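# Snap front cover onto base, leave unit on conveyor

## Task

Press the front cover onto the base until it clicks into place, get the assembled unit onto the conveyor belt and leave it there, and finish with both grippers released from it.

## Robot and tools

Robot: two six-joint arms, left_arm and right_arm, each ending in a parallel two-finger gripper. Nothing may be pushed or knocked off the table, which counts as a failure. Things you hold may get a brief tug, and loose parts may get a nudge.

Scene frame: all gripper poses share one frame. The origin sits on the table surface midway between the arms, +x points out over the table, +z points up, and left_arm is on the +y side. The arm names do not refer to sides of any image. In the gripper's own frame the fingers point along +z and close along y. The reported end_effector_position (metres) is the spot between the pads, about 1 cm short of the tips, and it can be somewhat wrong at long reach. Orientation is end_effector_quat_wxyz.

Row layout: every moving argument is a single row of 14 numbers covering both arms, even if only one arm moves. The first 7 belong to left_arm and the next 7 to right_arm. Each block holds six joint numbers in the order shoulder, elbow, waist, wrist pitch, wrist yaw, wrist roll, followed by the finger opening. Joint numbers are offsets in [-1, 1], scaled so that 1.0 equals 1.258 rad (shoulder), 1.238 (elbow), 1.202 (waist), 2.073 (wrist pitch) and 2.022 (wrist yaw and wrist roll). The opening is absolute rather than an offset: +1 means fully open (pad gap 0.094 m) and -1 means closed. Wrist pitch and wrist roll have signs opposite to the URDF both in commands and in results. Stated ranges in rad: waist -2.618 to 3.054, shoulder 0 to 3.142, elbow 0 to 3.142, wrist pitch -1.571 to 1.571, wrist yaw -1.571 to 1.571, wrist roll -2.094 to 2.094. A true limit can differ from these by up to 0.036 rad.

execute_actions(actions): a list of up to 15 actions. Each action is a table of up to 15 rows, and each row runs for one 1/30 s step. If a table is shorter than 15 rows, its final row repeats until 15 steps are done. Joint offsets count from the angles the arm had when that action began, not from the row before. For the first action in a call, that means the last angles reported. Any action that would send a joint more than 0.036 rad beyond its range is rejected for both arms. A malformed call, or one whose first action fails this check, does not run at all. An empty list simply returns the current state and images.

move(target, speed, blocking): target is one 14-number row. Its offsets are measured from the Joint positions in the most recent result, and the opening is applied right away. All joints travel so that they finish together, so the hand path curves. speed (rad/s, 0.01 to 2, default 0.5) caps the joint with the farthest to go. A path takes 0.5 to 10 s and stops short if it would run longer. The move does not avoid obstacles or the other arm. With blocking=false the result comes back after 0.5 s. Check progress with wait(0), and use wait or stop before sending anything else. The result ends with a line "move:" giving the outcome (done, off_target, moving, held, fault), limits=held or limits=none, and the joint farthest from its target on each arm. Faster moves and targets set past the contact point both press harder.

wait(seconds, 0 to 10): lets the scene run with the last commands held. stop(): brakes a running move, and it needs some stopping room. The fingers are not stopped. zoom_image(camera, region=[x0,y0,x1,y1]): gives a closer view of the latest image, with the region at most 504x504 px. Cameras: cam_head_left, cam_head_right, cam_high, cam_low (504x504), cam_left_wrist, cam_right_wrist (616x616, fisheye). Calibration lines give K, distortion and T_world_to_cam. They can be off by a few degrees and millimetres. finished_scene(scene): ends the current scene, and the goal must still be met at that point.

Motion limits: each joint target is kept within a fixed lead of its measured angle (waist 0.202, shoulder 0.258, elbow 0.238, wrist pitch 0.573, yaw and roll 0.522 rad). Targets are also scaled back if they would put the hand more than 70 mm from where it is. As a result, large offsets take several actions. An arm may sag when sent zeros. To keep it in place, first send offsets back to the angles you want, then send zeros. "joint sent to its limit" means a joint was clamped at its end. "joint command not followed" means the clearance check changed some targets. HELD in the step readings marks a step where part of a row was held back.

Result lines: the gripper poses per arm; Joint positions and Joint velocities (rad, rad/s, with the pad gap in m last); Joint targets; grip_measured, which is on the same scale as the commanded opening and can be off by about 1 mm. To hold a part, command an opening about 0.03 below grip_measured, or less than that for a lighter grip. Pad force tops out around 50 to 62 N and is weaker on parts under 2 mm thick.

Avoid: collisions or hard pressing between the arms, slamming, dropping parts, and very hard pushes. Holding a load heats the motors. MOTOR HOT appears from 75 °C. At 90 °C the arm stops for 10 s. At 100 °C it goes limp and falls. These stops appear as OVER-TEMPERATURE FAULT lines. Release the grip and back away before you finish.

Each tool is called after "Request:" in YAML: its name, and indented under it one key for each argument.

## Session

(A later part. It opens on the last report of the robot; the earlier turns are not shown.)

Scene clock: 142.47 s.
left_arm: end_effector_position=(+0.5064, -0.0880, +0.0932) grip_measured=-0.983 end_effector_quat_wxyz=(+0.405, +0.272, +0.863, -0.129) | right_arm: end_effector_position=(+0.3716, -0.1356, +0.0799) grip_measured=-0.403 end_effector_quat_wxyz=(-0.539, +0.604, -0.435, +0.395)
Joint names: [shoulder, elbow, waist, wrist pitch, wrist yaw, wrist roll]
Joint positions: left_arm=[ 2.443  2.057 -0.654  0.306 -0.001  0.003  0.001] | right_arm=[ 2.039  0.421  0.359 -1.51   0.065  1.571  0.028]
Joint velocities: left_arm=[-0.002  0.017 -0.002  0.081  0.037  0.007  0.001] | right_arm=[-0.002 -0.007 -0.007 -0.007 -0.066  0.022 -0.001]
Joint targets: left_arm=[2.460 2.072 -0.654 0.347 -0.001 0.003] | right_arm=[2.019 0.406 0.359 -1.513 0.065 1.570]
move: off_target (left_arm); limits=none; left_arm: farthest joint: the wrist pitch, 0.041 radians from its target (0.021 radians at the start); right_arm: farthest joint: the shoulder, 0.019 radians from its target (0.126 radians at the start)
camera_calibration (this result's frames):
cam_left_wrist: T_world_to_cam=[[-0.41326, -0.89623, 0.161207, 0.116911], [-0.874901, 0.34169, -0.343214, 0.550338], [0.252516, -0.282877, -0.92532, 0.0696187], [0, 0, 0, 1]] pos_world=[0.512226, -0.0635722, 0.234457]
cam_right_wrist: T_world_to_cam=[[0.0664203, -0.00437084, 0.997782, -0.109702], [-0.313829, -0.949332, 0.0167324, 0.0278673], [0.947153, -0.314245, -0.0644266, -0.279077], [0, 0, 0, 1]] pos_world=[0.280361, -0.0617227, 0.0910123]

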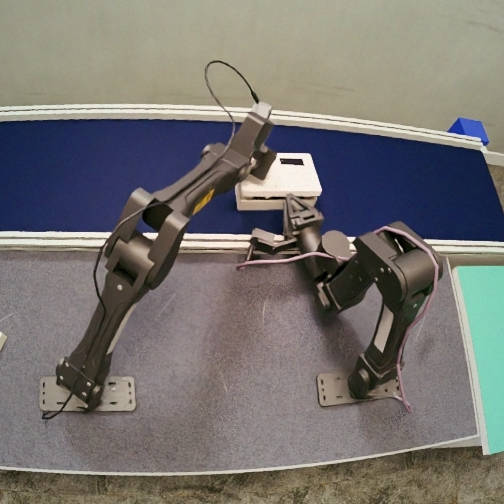

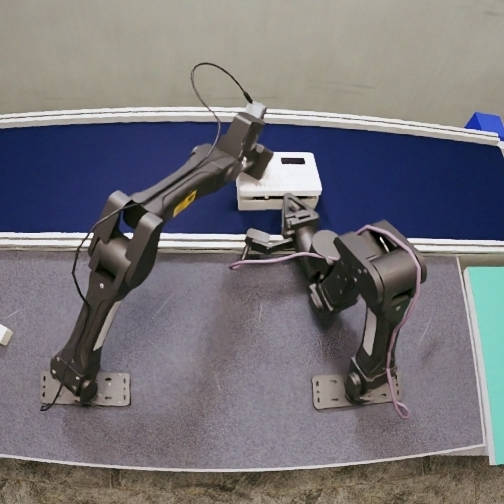

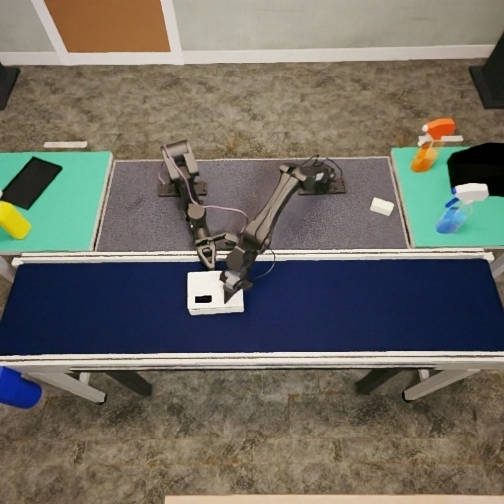

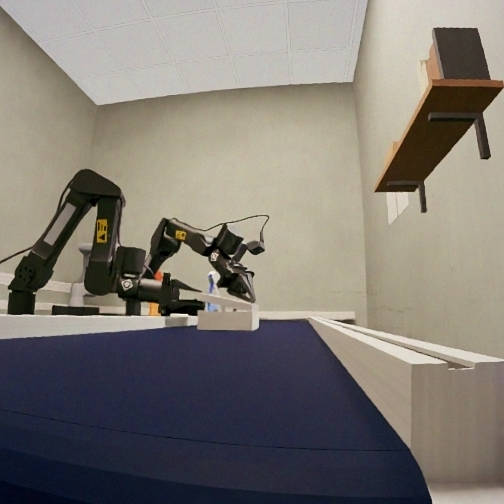

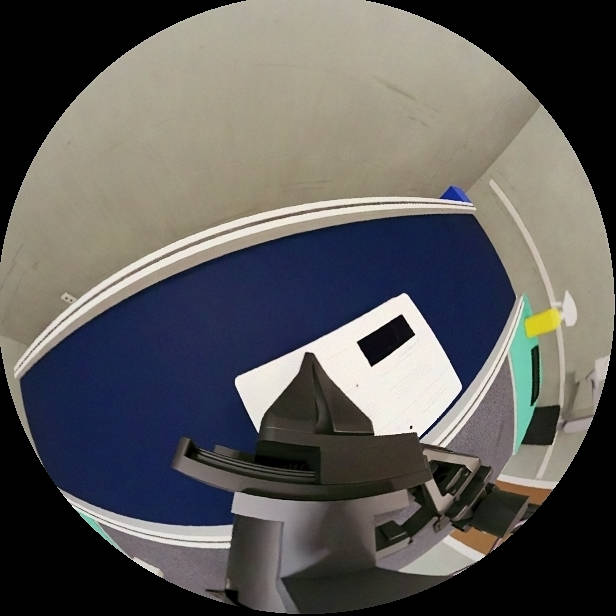

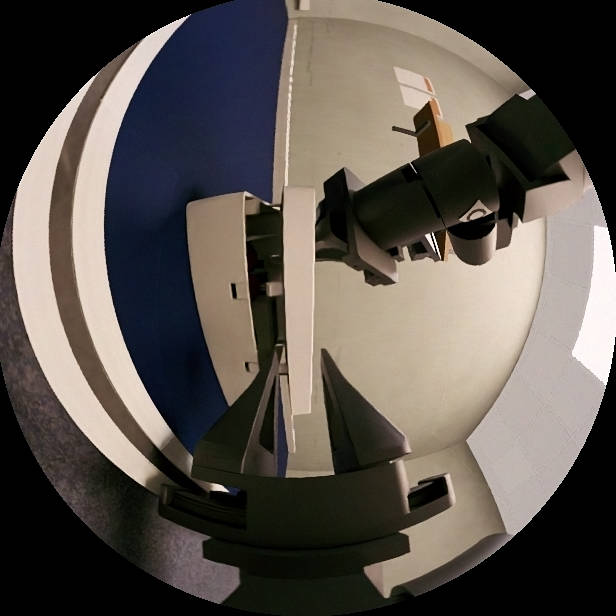

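Request:
move:
  target: [-0.25,0,0,0,0,0,-1,-0.05,-0.08,0,0,0,0,-0.4]
  speed: 0.3

Request:
move:
  target: [-0.5,-0.5,0.55,0,0,0,-1,0,0,0,0,0,0,-1]
  speed: 0.6

Request:
move:
  target: [0,0,0,0,0,0,-1,-0.5,0,0,0.2,0,0,-1]
  speed: 0.6

Request:
move:
  target: [0,0,0,0,0,0,-1,0.2,0.9,-0.04,0.7,-0.035,-0.775,-1]
  speed: 0.9

Request:
move:
  target: [0,0,0,0,0,0,-1,0.48,0.71,0,0.43,0,0,-1]
  speed: 0.6

Scene clock: 154.93 s.
left_arm: end_effector_position=(+0.4888, -0.0757, +0.2819) grip_measured=-0.983 end_effector_quat_wxyz=(+0.527, +0.250, +0.795, -0.168) | right_arm: end_effector_position=(+0.3516, -0.1436, +0.0736) grip_measured=-0.403 end_effector_quat_wxyz=(-0.527, +0.615, -0.442, +0.387)
Joint names: [shoulder, elbow, waist, wrist pitch, wrist yaw, wrist roll]
Joint positions: left_arm=[ 2.144  2.057 -0.654  0.312 -0.001  0.003  0.001] | right_arm=[ 1.995  0.338  0.359 -1.511  0.065  1.571  0.028]
Joint velocities: left_arm=[-0.002  0.007  0.002  0.022  0.007  0.007  0.   ] | right_arm=[ 0.002  0.032  0.002  0.037  0.037 -0.022 -0.   ]
Joint targets: left_arm=[2.128 2.057 -0.654 0.306 -0.001 0.003] | right_arm=[1.976 0.322 0.359 -1.509 0.065 1.571]
move: done; limits=none; left_arm: farthest joint: the shoulder, 0.016 radians from its target (0.314 radians at the start); right_arm: farthest joint: the shoulder, 0.019 radians from its target (0.063 radians at the start)
camera_calibration (this result's frames):
cam_left_wrist: T_world_to_cam=[[-0.457404, -0.865113, 0.205819, 0.101681], [-0.762493, 0.262453, -0.591373, 0.604546], [0.457586, -0.427432, -0.77969, 0.0999223], [0, 0, 0, 1]] pos_world=[0.461749, -0.0279899, 0.414493]
cam_right_wrist: T_world_to_cam=[[0.102197, 0.0107193, 0.994706, -0.112238], [-0.312677, -0.948915, 0.0423505, 0.0118865], [0.944346, -0.315349, -0.0936248, -0.260067], [0, 0, 0, 1]] pos_world=[0.26078, -0.0695296, 0.0867918]

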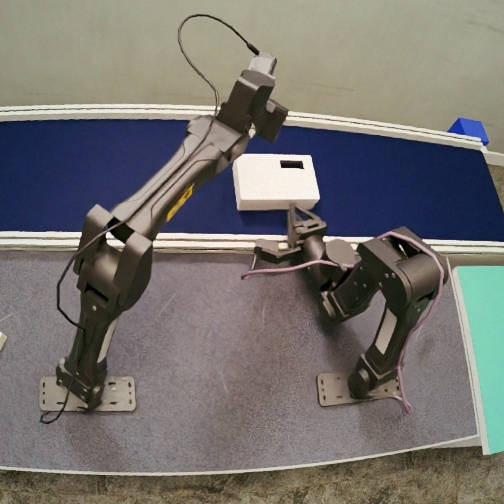

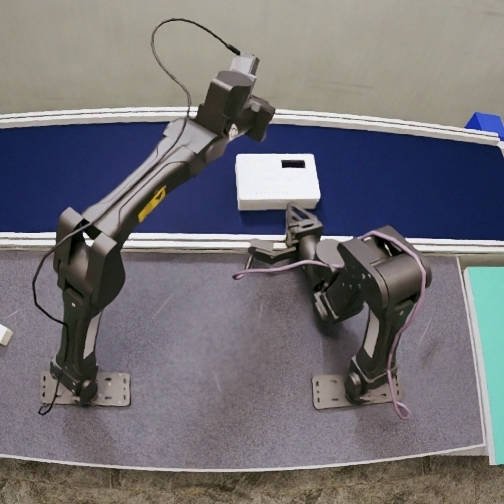

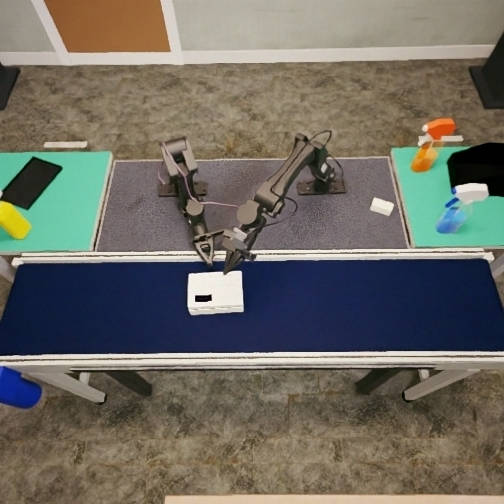

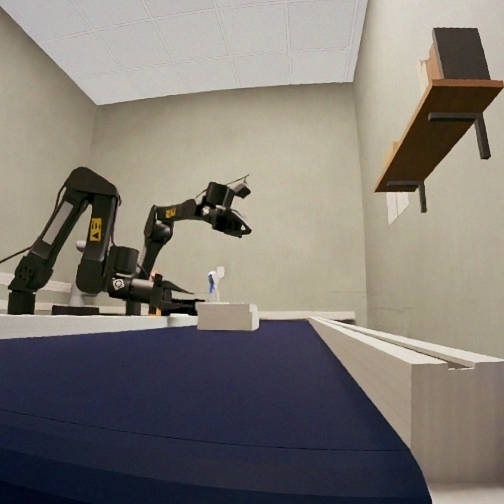

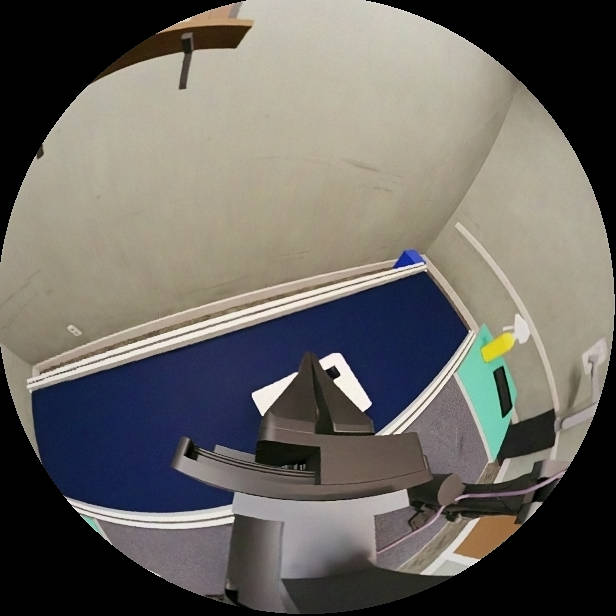

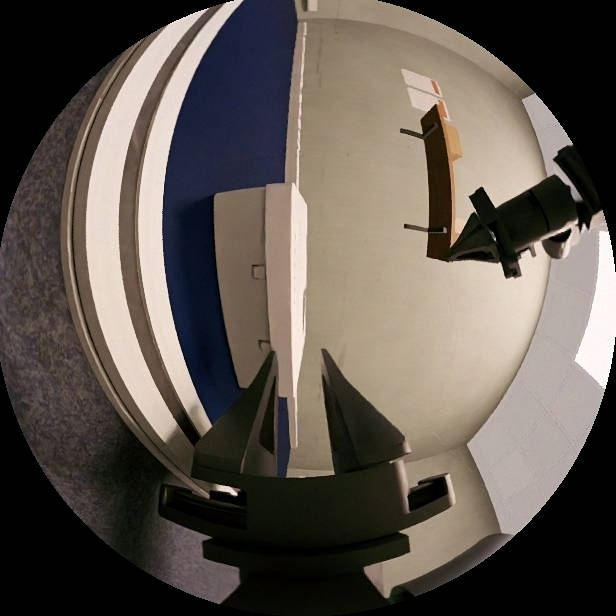

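Scene clock: 156.67 s.
left_arm: end_effector_position=(+0.4505, +0.3178, +0.3202) grip_measured=-0.983 end_effector_quat_wxyz=(+0.547, -0.022, +0.837, +0.013) | right_arm: end_effector_position=(+0.3516, -0.1436, +0.0736) grip_measured=-0.991 end_effector_quat_wxyz=(-0.526, +0.615, -0.442, +0.387)
Joint names: [shoulder, elbow, waist, wrist pitch, wrist yaw, wrist roll]
Joint positions: left_arm=[ 1.533  1.442  0.009  0.321 -0.     0.003  0.001] | right_arm=[ 1.995  0.338  0.359 -1.511  0.065  1.572  0.   ]
Joint velocities: left_arm=[ 0.002  0.002 -0.012 -0.051 -0.007  0.066  0.001] | right_arm=[-0.012  0.002 -0.007  0.022 -0.095  0.007 -0.   ]
Joint targets: left_arm=[1.515 1.438 0.007 0.312 -0.001 0.003] | right_arm=[1.995 0.338 0.359 -1.511 0.065 1.572]
move: done; limits=none; left_arm: farthest joint: the shoulder, 0.018 radians from its target (0.629 radians at the start); right_arm: farthest joint: the wrist roll, 0.001 radians from its target (0.000 radians at the start)
camera_calibration (this result's frames):
cam_left_wrist: T_world_to_cam=[[0.173759, -0.963336, 0.204432, 0.16393], [-0.769833, -0.26233, -0.581841, 0.661735], [0.614137, -0.0562782, -0.78719, 0.129441], [0, 0, 0, 1]] pos_world=[0.401447, 0.338797, 0.453407]
cam_right_wrist: T_world_to_cam=[[0.102081, 0.011082, 0.994714, -0.112146], [-0.312629, -0.948917, 0.0426548, 0.011847], [0.944374, -0.31533, -0.0934017, -0.260091], [0, 0, 0, 1]] pos_world=[0.260775, -0.0695299, 0.0867547]

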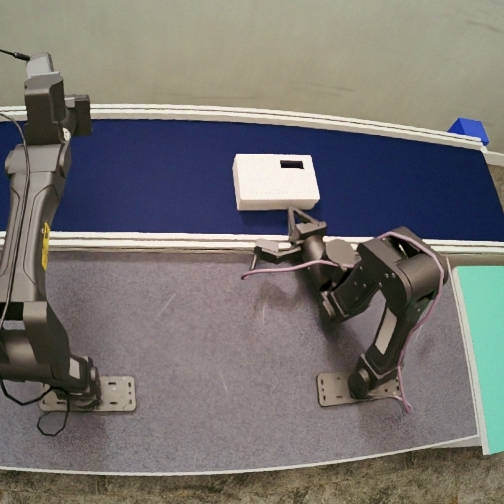

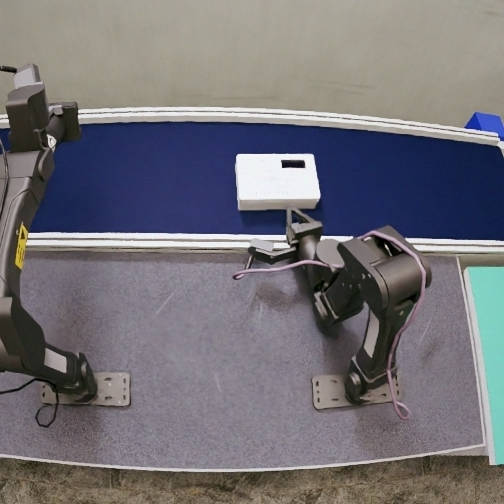

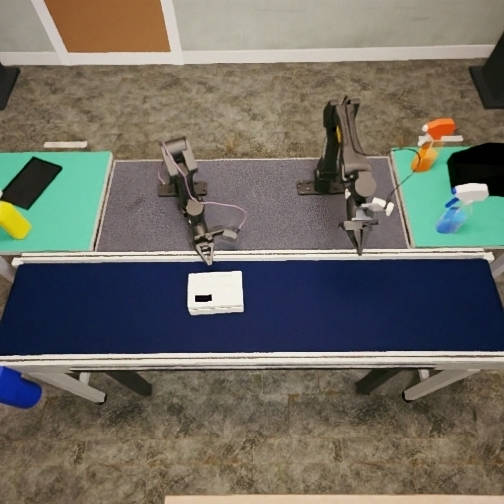

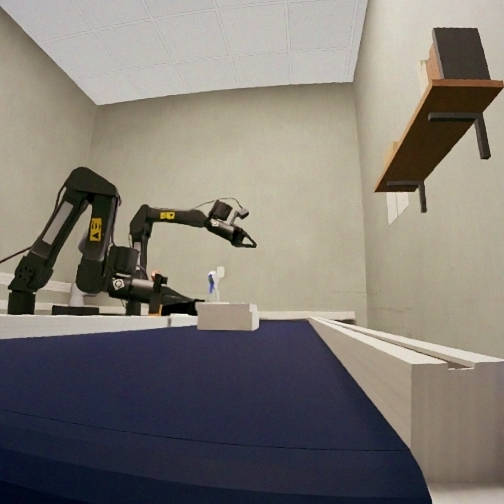

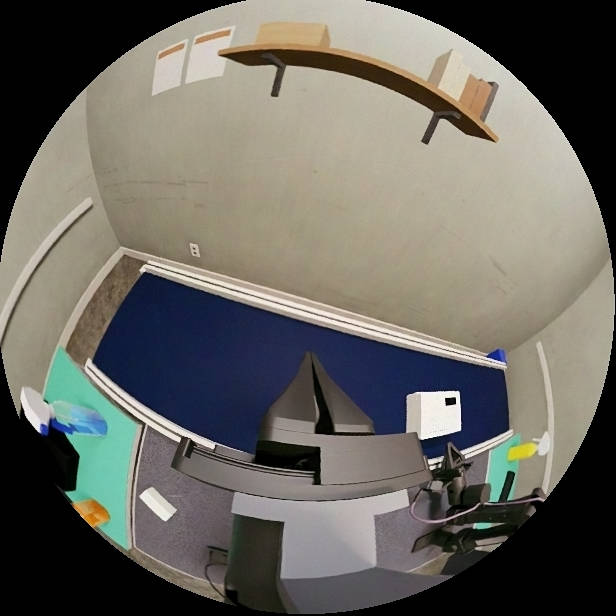

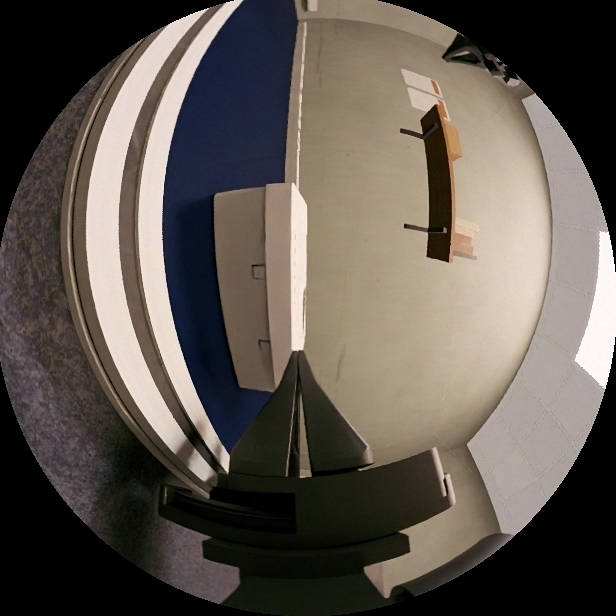

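Scene clock: 158.50 s.
left_arm: end_effector_position=(+0.4505, +0.3178, +0.3202) grip_measured=-0.983 end_effector_quat_wxyz=(+0.547, -0.022, +0.837, +0.013) | right_arm: end_effector_position=(+0.3335, -0.1508, +0.2121) grip_measured=-0.991 end_effector_quat_wxyz=(+0.591, -0.553, +0.403, -0.428)
Joint names: [shoulder, elbow, waist, wrist pitch, wrist yaw, wrist roll]
Joint positions: left_arm=[ 1.533  1.442  0.009  0.321 -0.     0.003  0.001] | right_arm=[ 1.384  0.338  0.359 -1.111  0.065  1.573  0.   ]
Joint velocities: left_arm=[-0.007 -0.007  0.002  0.081 -0.066  0.007 -0.001] | right_arm=[ 0.032  0.002 -0.017 -0.007 -0.022 -0.022 -0.001]
Joint targets: left_arm=[1.533 1.442 0.009 0.321 -0.000 0.003] | right_arm=[1.366 0.338 0.359 -1.096 0.065 1.572]
move: done; limits=none; left_arm: farthest joint: the waist, 0.000 radians from its target (0.000 radians at the start); right_arm: farthest joint: the shoulder, 0.018 radians from its target (0.629 radians at the start)
camera_calibration (this result's frames):
cam_left_wrist: T_world_to_cam=[[0.173759, -0.963336, 0.204432, 0.16393], [-0.769833, -0.26233, -0.581841, 0.661735], [0.614137, -0.0562782, -0.78719, 0.129441], [0, 0, 0, 1]] pos_world=[0.401447, 0.338797, 0.453407]
cam_right_wrist: T_world_to_cam=[[-0.0943603, -0.0664615, 0.993317, -0.193895], [-0.307665, -0.946979, -0.0925878, 0.0207445], [0.946804, -0.314345, 0.0689094, -0.267417], [0, 0, 0, 1]] pos_world=[0.241278, -0.0773033, 0.212947]

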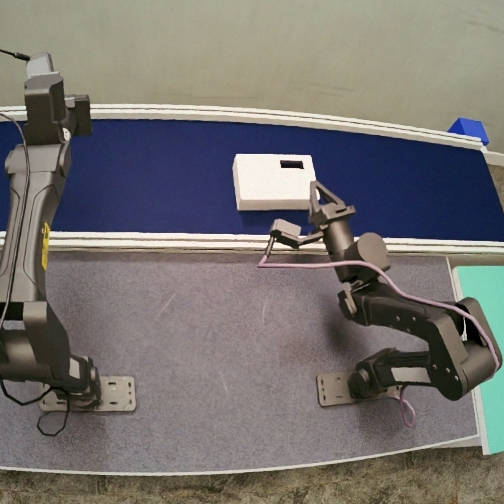

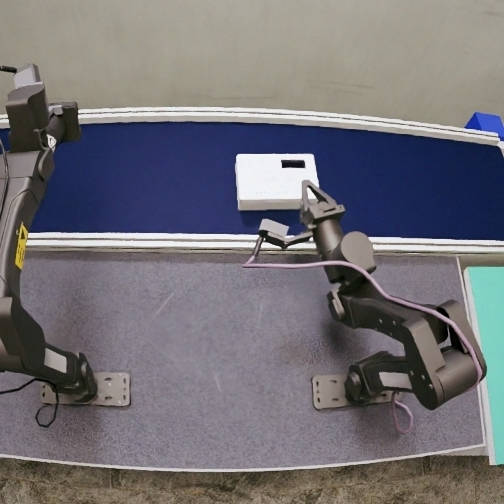

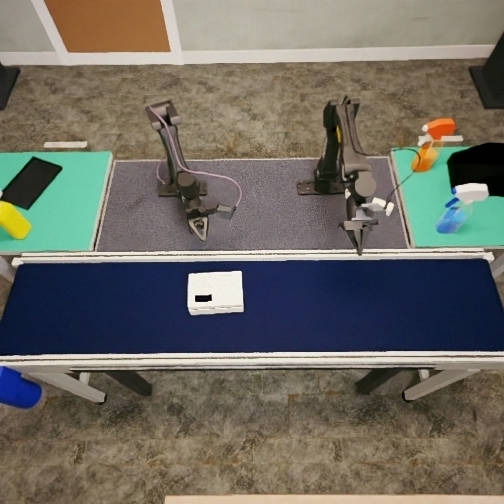

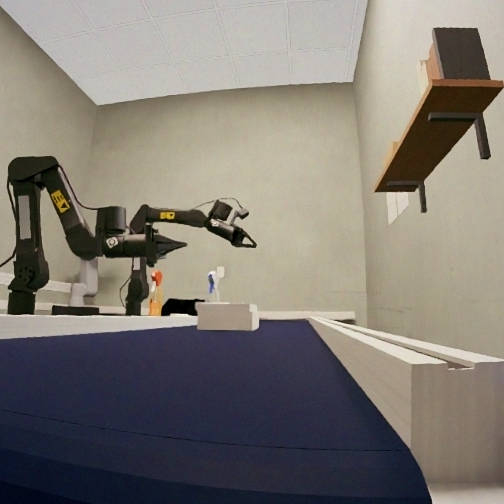

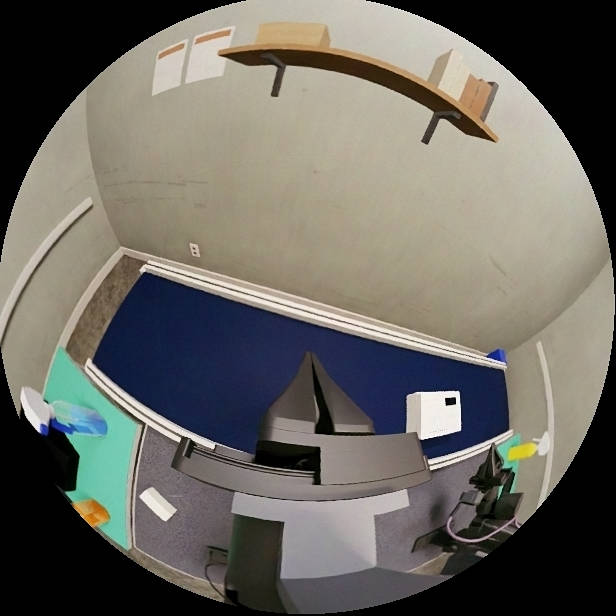

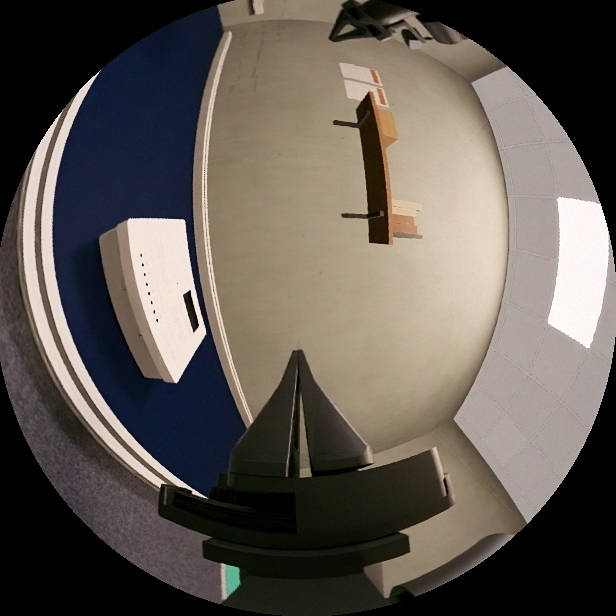

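Scene clock: 161.17 s.
left_arm: end_effector_position=(+0.4505, +0.3178, +0.3202) grip_measured=-0.983 end_effector_quat_wxyz=(+0.547, -0.022, +0.837, +0.013) | right_arm: end_effector_position=(+0.4364, -0.1193, +0.2741) grip_measured=-0.991 end_effector_quat_wxyz=(+0.498, -0.152, +0.850, +0.079)
Joint names: [shoulder, elbow, waist, wrist pitch, wrist yaw, wrist roll]
Joint positions: left_arm=[ 1.533  1.442  0.009  0.321 -0.     0.003  0.001] | right_arm=[1.618 1.432 0.32  0.327 0.004 0.017 0.   ]
Joint velocities: left_arm=[-0.007  0.002  0.017  0.022  0.037 -0.037 -0.001] | right_arm=[-0.002 -0.007 -0.017 -0.037 -0.007 -0.022 -0.001]
Joint targets: left_arm=[1.533 1.442 0.009 0.321 -0.000 0.003] | right_arm=[1.635 1.452 0.311 0.340 -0.005 0.006]
move: done; limits=none; left_arm: farthest joint: the waist, 0.000 radians from its target (0.000 radians at the start); right_arm: farthest joint: the elbow, 0.020 radians from its target (1.115 radians at the start)
camera_calibration (this result's frames):
cam_left_wrist: T_world_to_cam=[[0.173759, -0.963336, 0.204432, 0.16393], [-0.769833, -0.26233, -0.581841, 0.661735], [0.614137, -0.0562782, -0.78719, 0.129441], [0, 0, 0, 1]] pos_world=[0.401447, 0.338797, 0.453407]
cam_right_wrist: T_world_to_cam=[[0.285307, -0.958364, 0.0117784, -0.24669], [-0.871277, -0.264462, -0.413444, 0.503321], [0.399345, 0.107696, -0.910453, 0.198424], [0, 0, 0, 1]] pos_world=[0.429675, -0.124679, 0.391657]

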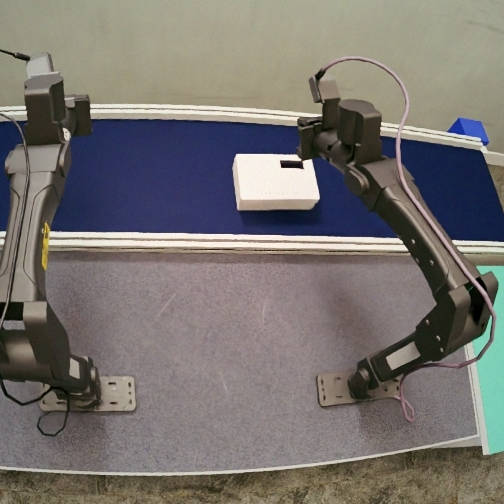

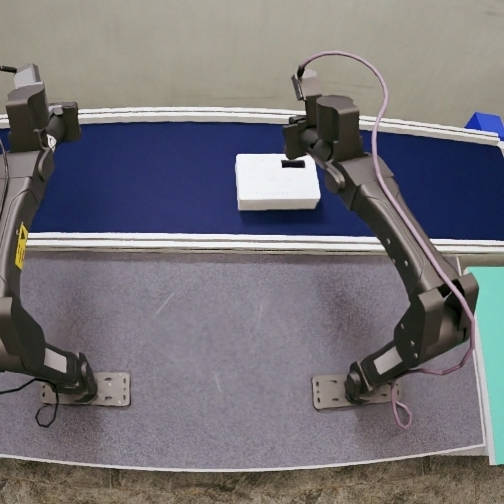

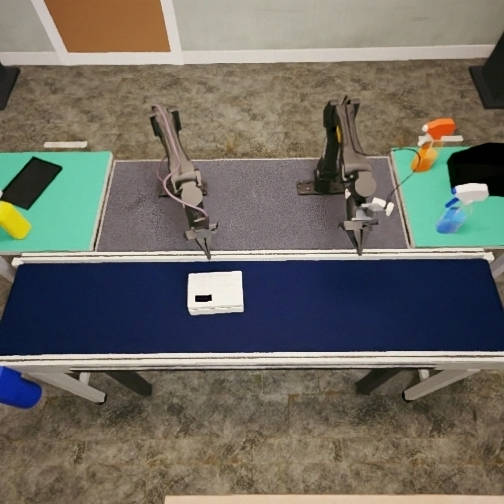

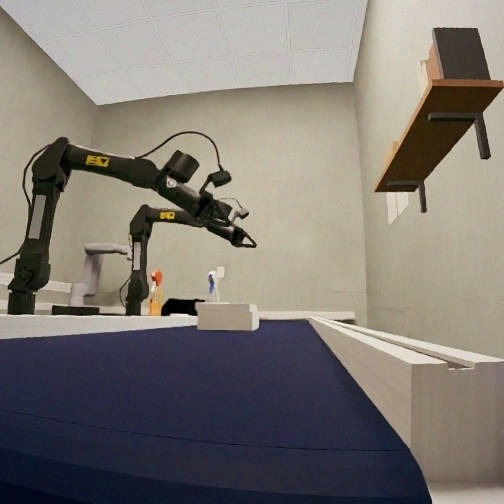

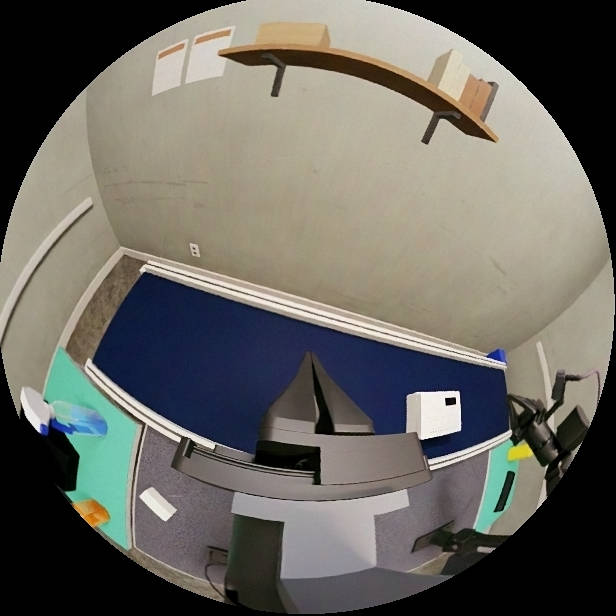

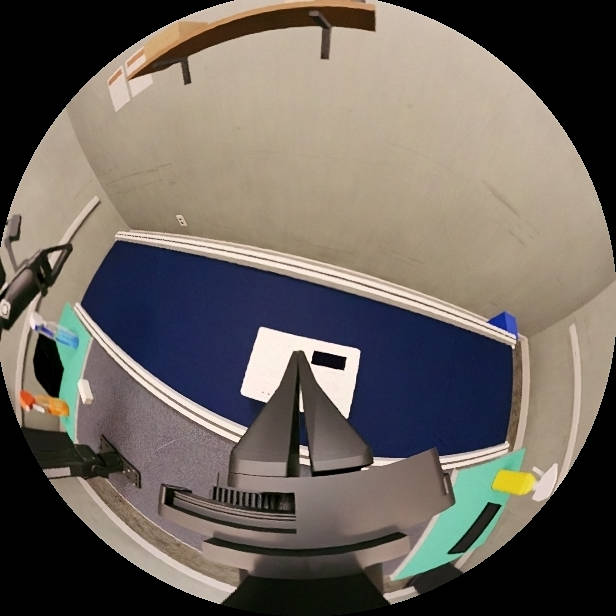

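Scene clock: 163.47 s.
left_arm: end_effector_position=(+0.4505, +0.3178, +0.3202) grip_measured=-0.983 end_effector_quat_wxyz=(+0.547, -0.022, +0.837, +0.013) | right_arm: end_effector_position=(+0.4574, -0.1118, +0.1831) grip_measured=-0.991 end_effector_quat_wxyz=(+0.214, -0.173, +0.961, +0.033)
Joint names: [shoulder, elbow, waist, wrist pitch, wrist yaw, wrist roll]
Joint positions: left_arm=[ 1.533  1.442  0.009  0.321 -0.     0.003  0.001] | right_arm=[2.214 2.289 0.32  1.209 0.004 0.017 0.   ]
Joint velocities: left_arm=[-0.012  0.012 -0.002  0.037  0.037 -0.022  0.001] | right_arm=[-0.007 -0.007 -0.002  0.066 -0.051  0.007  0.001]
Joint targets: left_arm=[1.533 1.442 0.009 0.321 -0.000 0.003] | right_arm=[2.222 2.311 0.320 1.218 0.004 0.017]
move: off_target (right_arm); limits=none; left_arm: farthest joint: the waist, 0.000 radians from its target (0.000 radians at the start); right_arm: farthest joint: the elbow, 0.022 radians from its target (0.879 radians at the start)
camera_calibration (this result's frames):
cam_left_wrist: T_world_to_cam=[[0.173759, -0.963336, 0.204432, 0.16393], [-0.769833, -0.26233, -0.581841, 0.661735], [0.614137, -0.0562782, -0.78719, 0.129441], [0, 0, 0, 1]] pos_world=[0.401447, 0.338797, 0.453407]
cam_right_wrist: T_world_to_cam=[[0.300385, -0.953019, 0.0390225, -0.255773], [-0.938112, -0.287798, 0.19266, 0.40294], [-0.172378, -0.0944797, -0.980489, 0.358119], [0, 0, 0, 1]] pos_world=[0.516565, -0.0939562, 0.283483]

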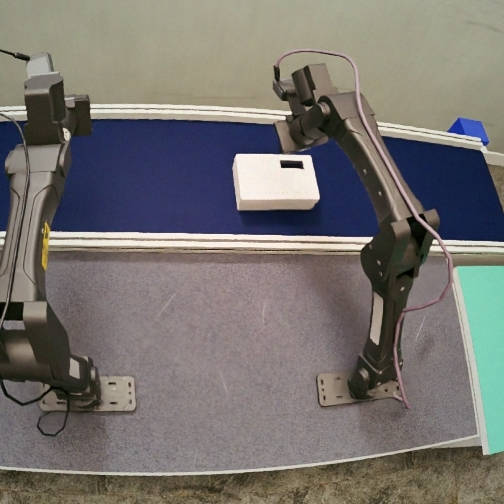

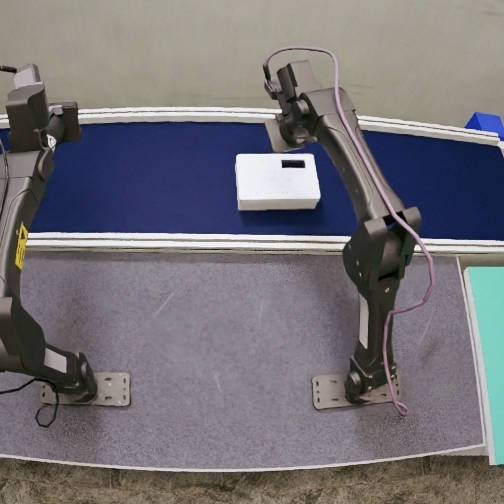

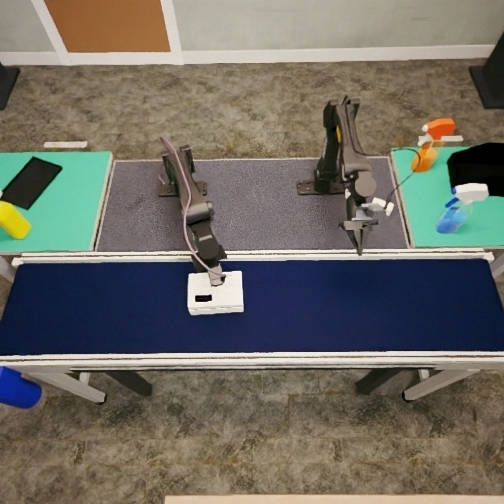

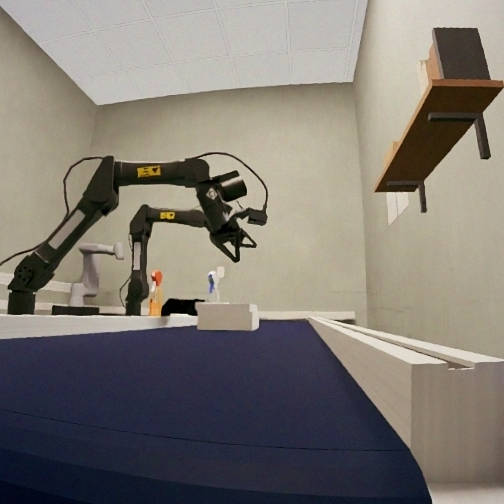

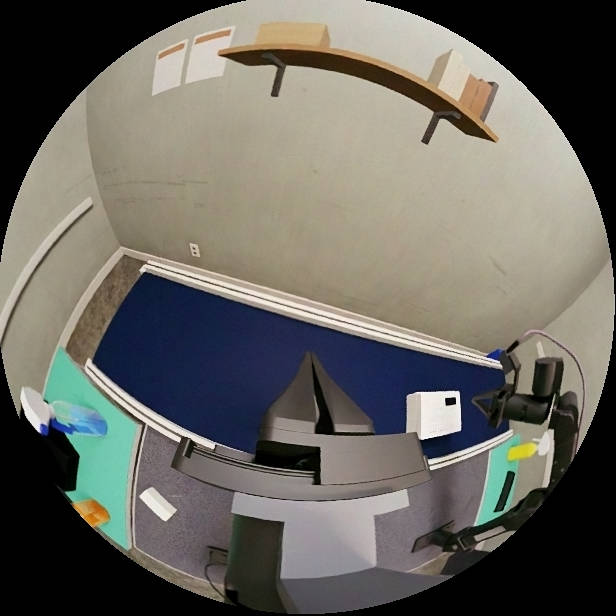

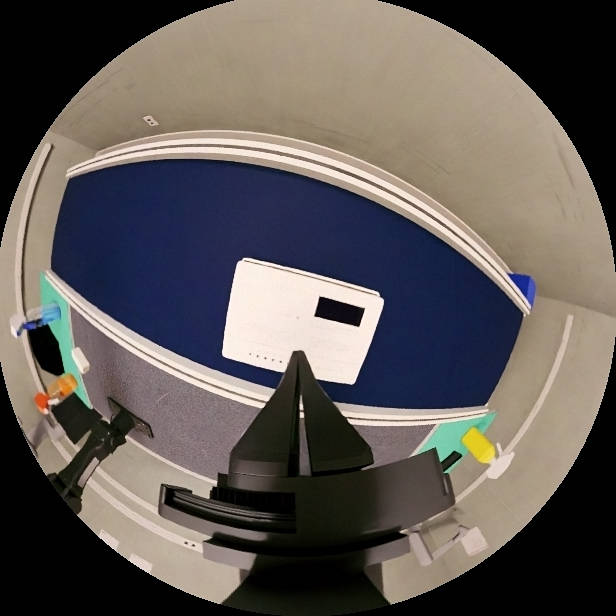

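It dropped flat; the near clips may be outside.

Request:
zoom_image:
  camera: "cam_low"
  region: [185,290,275,340]

Request:
zoom_image:
  camera: "cam_head_right"
  region: [225,145,335,220]

Region (185, 290, 275, 340) of cam_low's 504x504 image, scaled by 5.600, with more detail than that image has.

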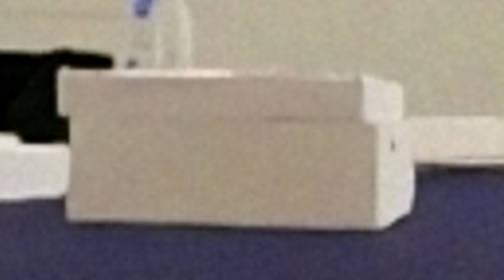

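Region (225, 145, 335, 220) of cam_head_right's 504x504 image, scaled by 4.582, with more detail than that image has; it fills the top 344 rows of this view, and the rest is white.

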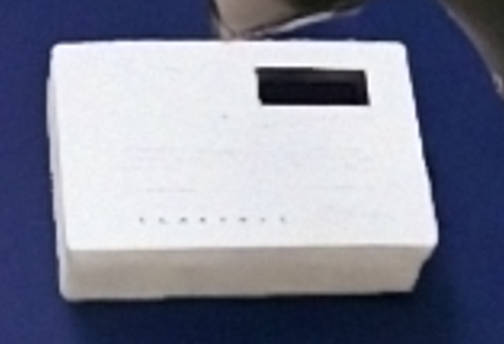

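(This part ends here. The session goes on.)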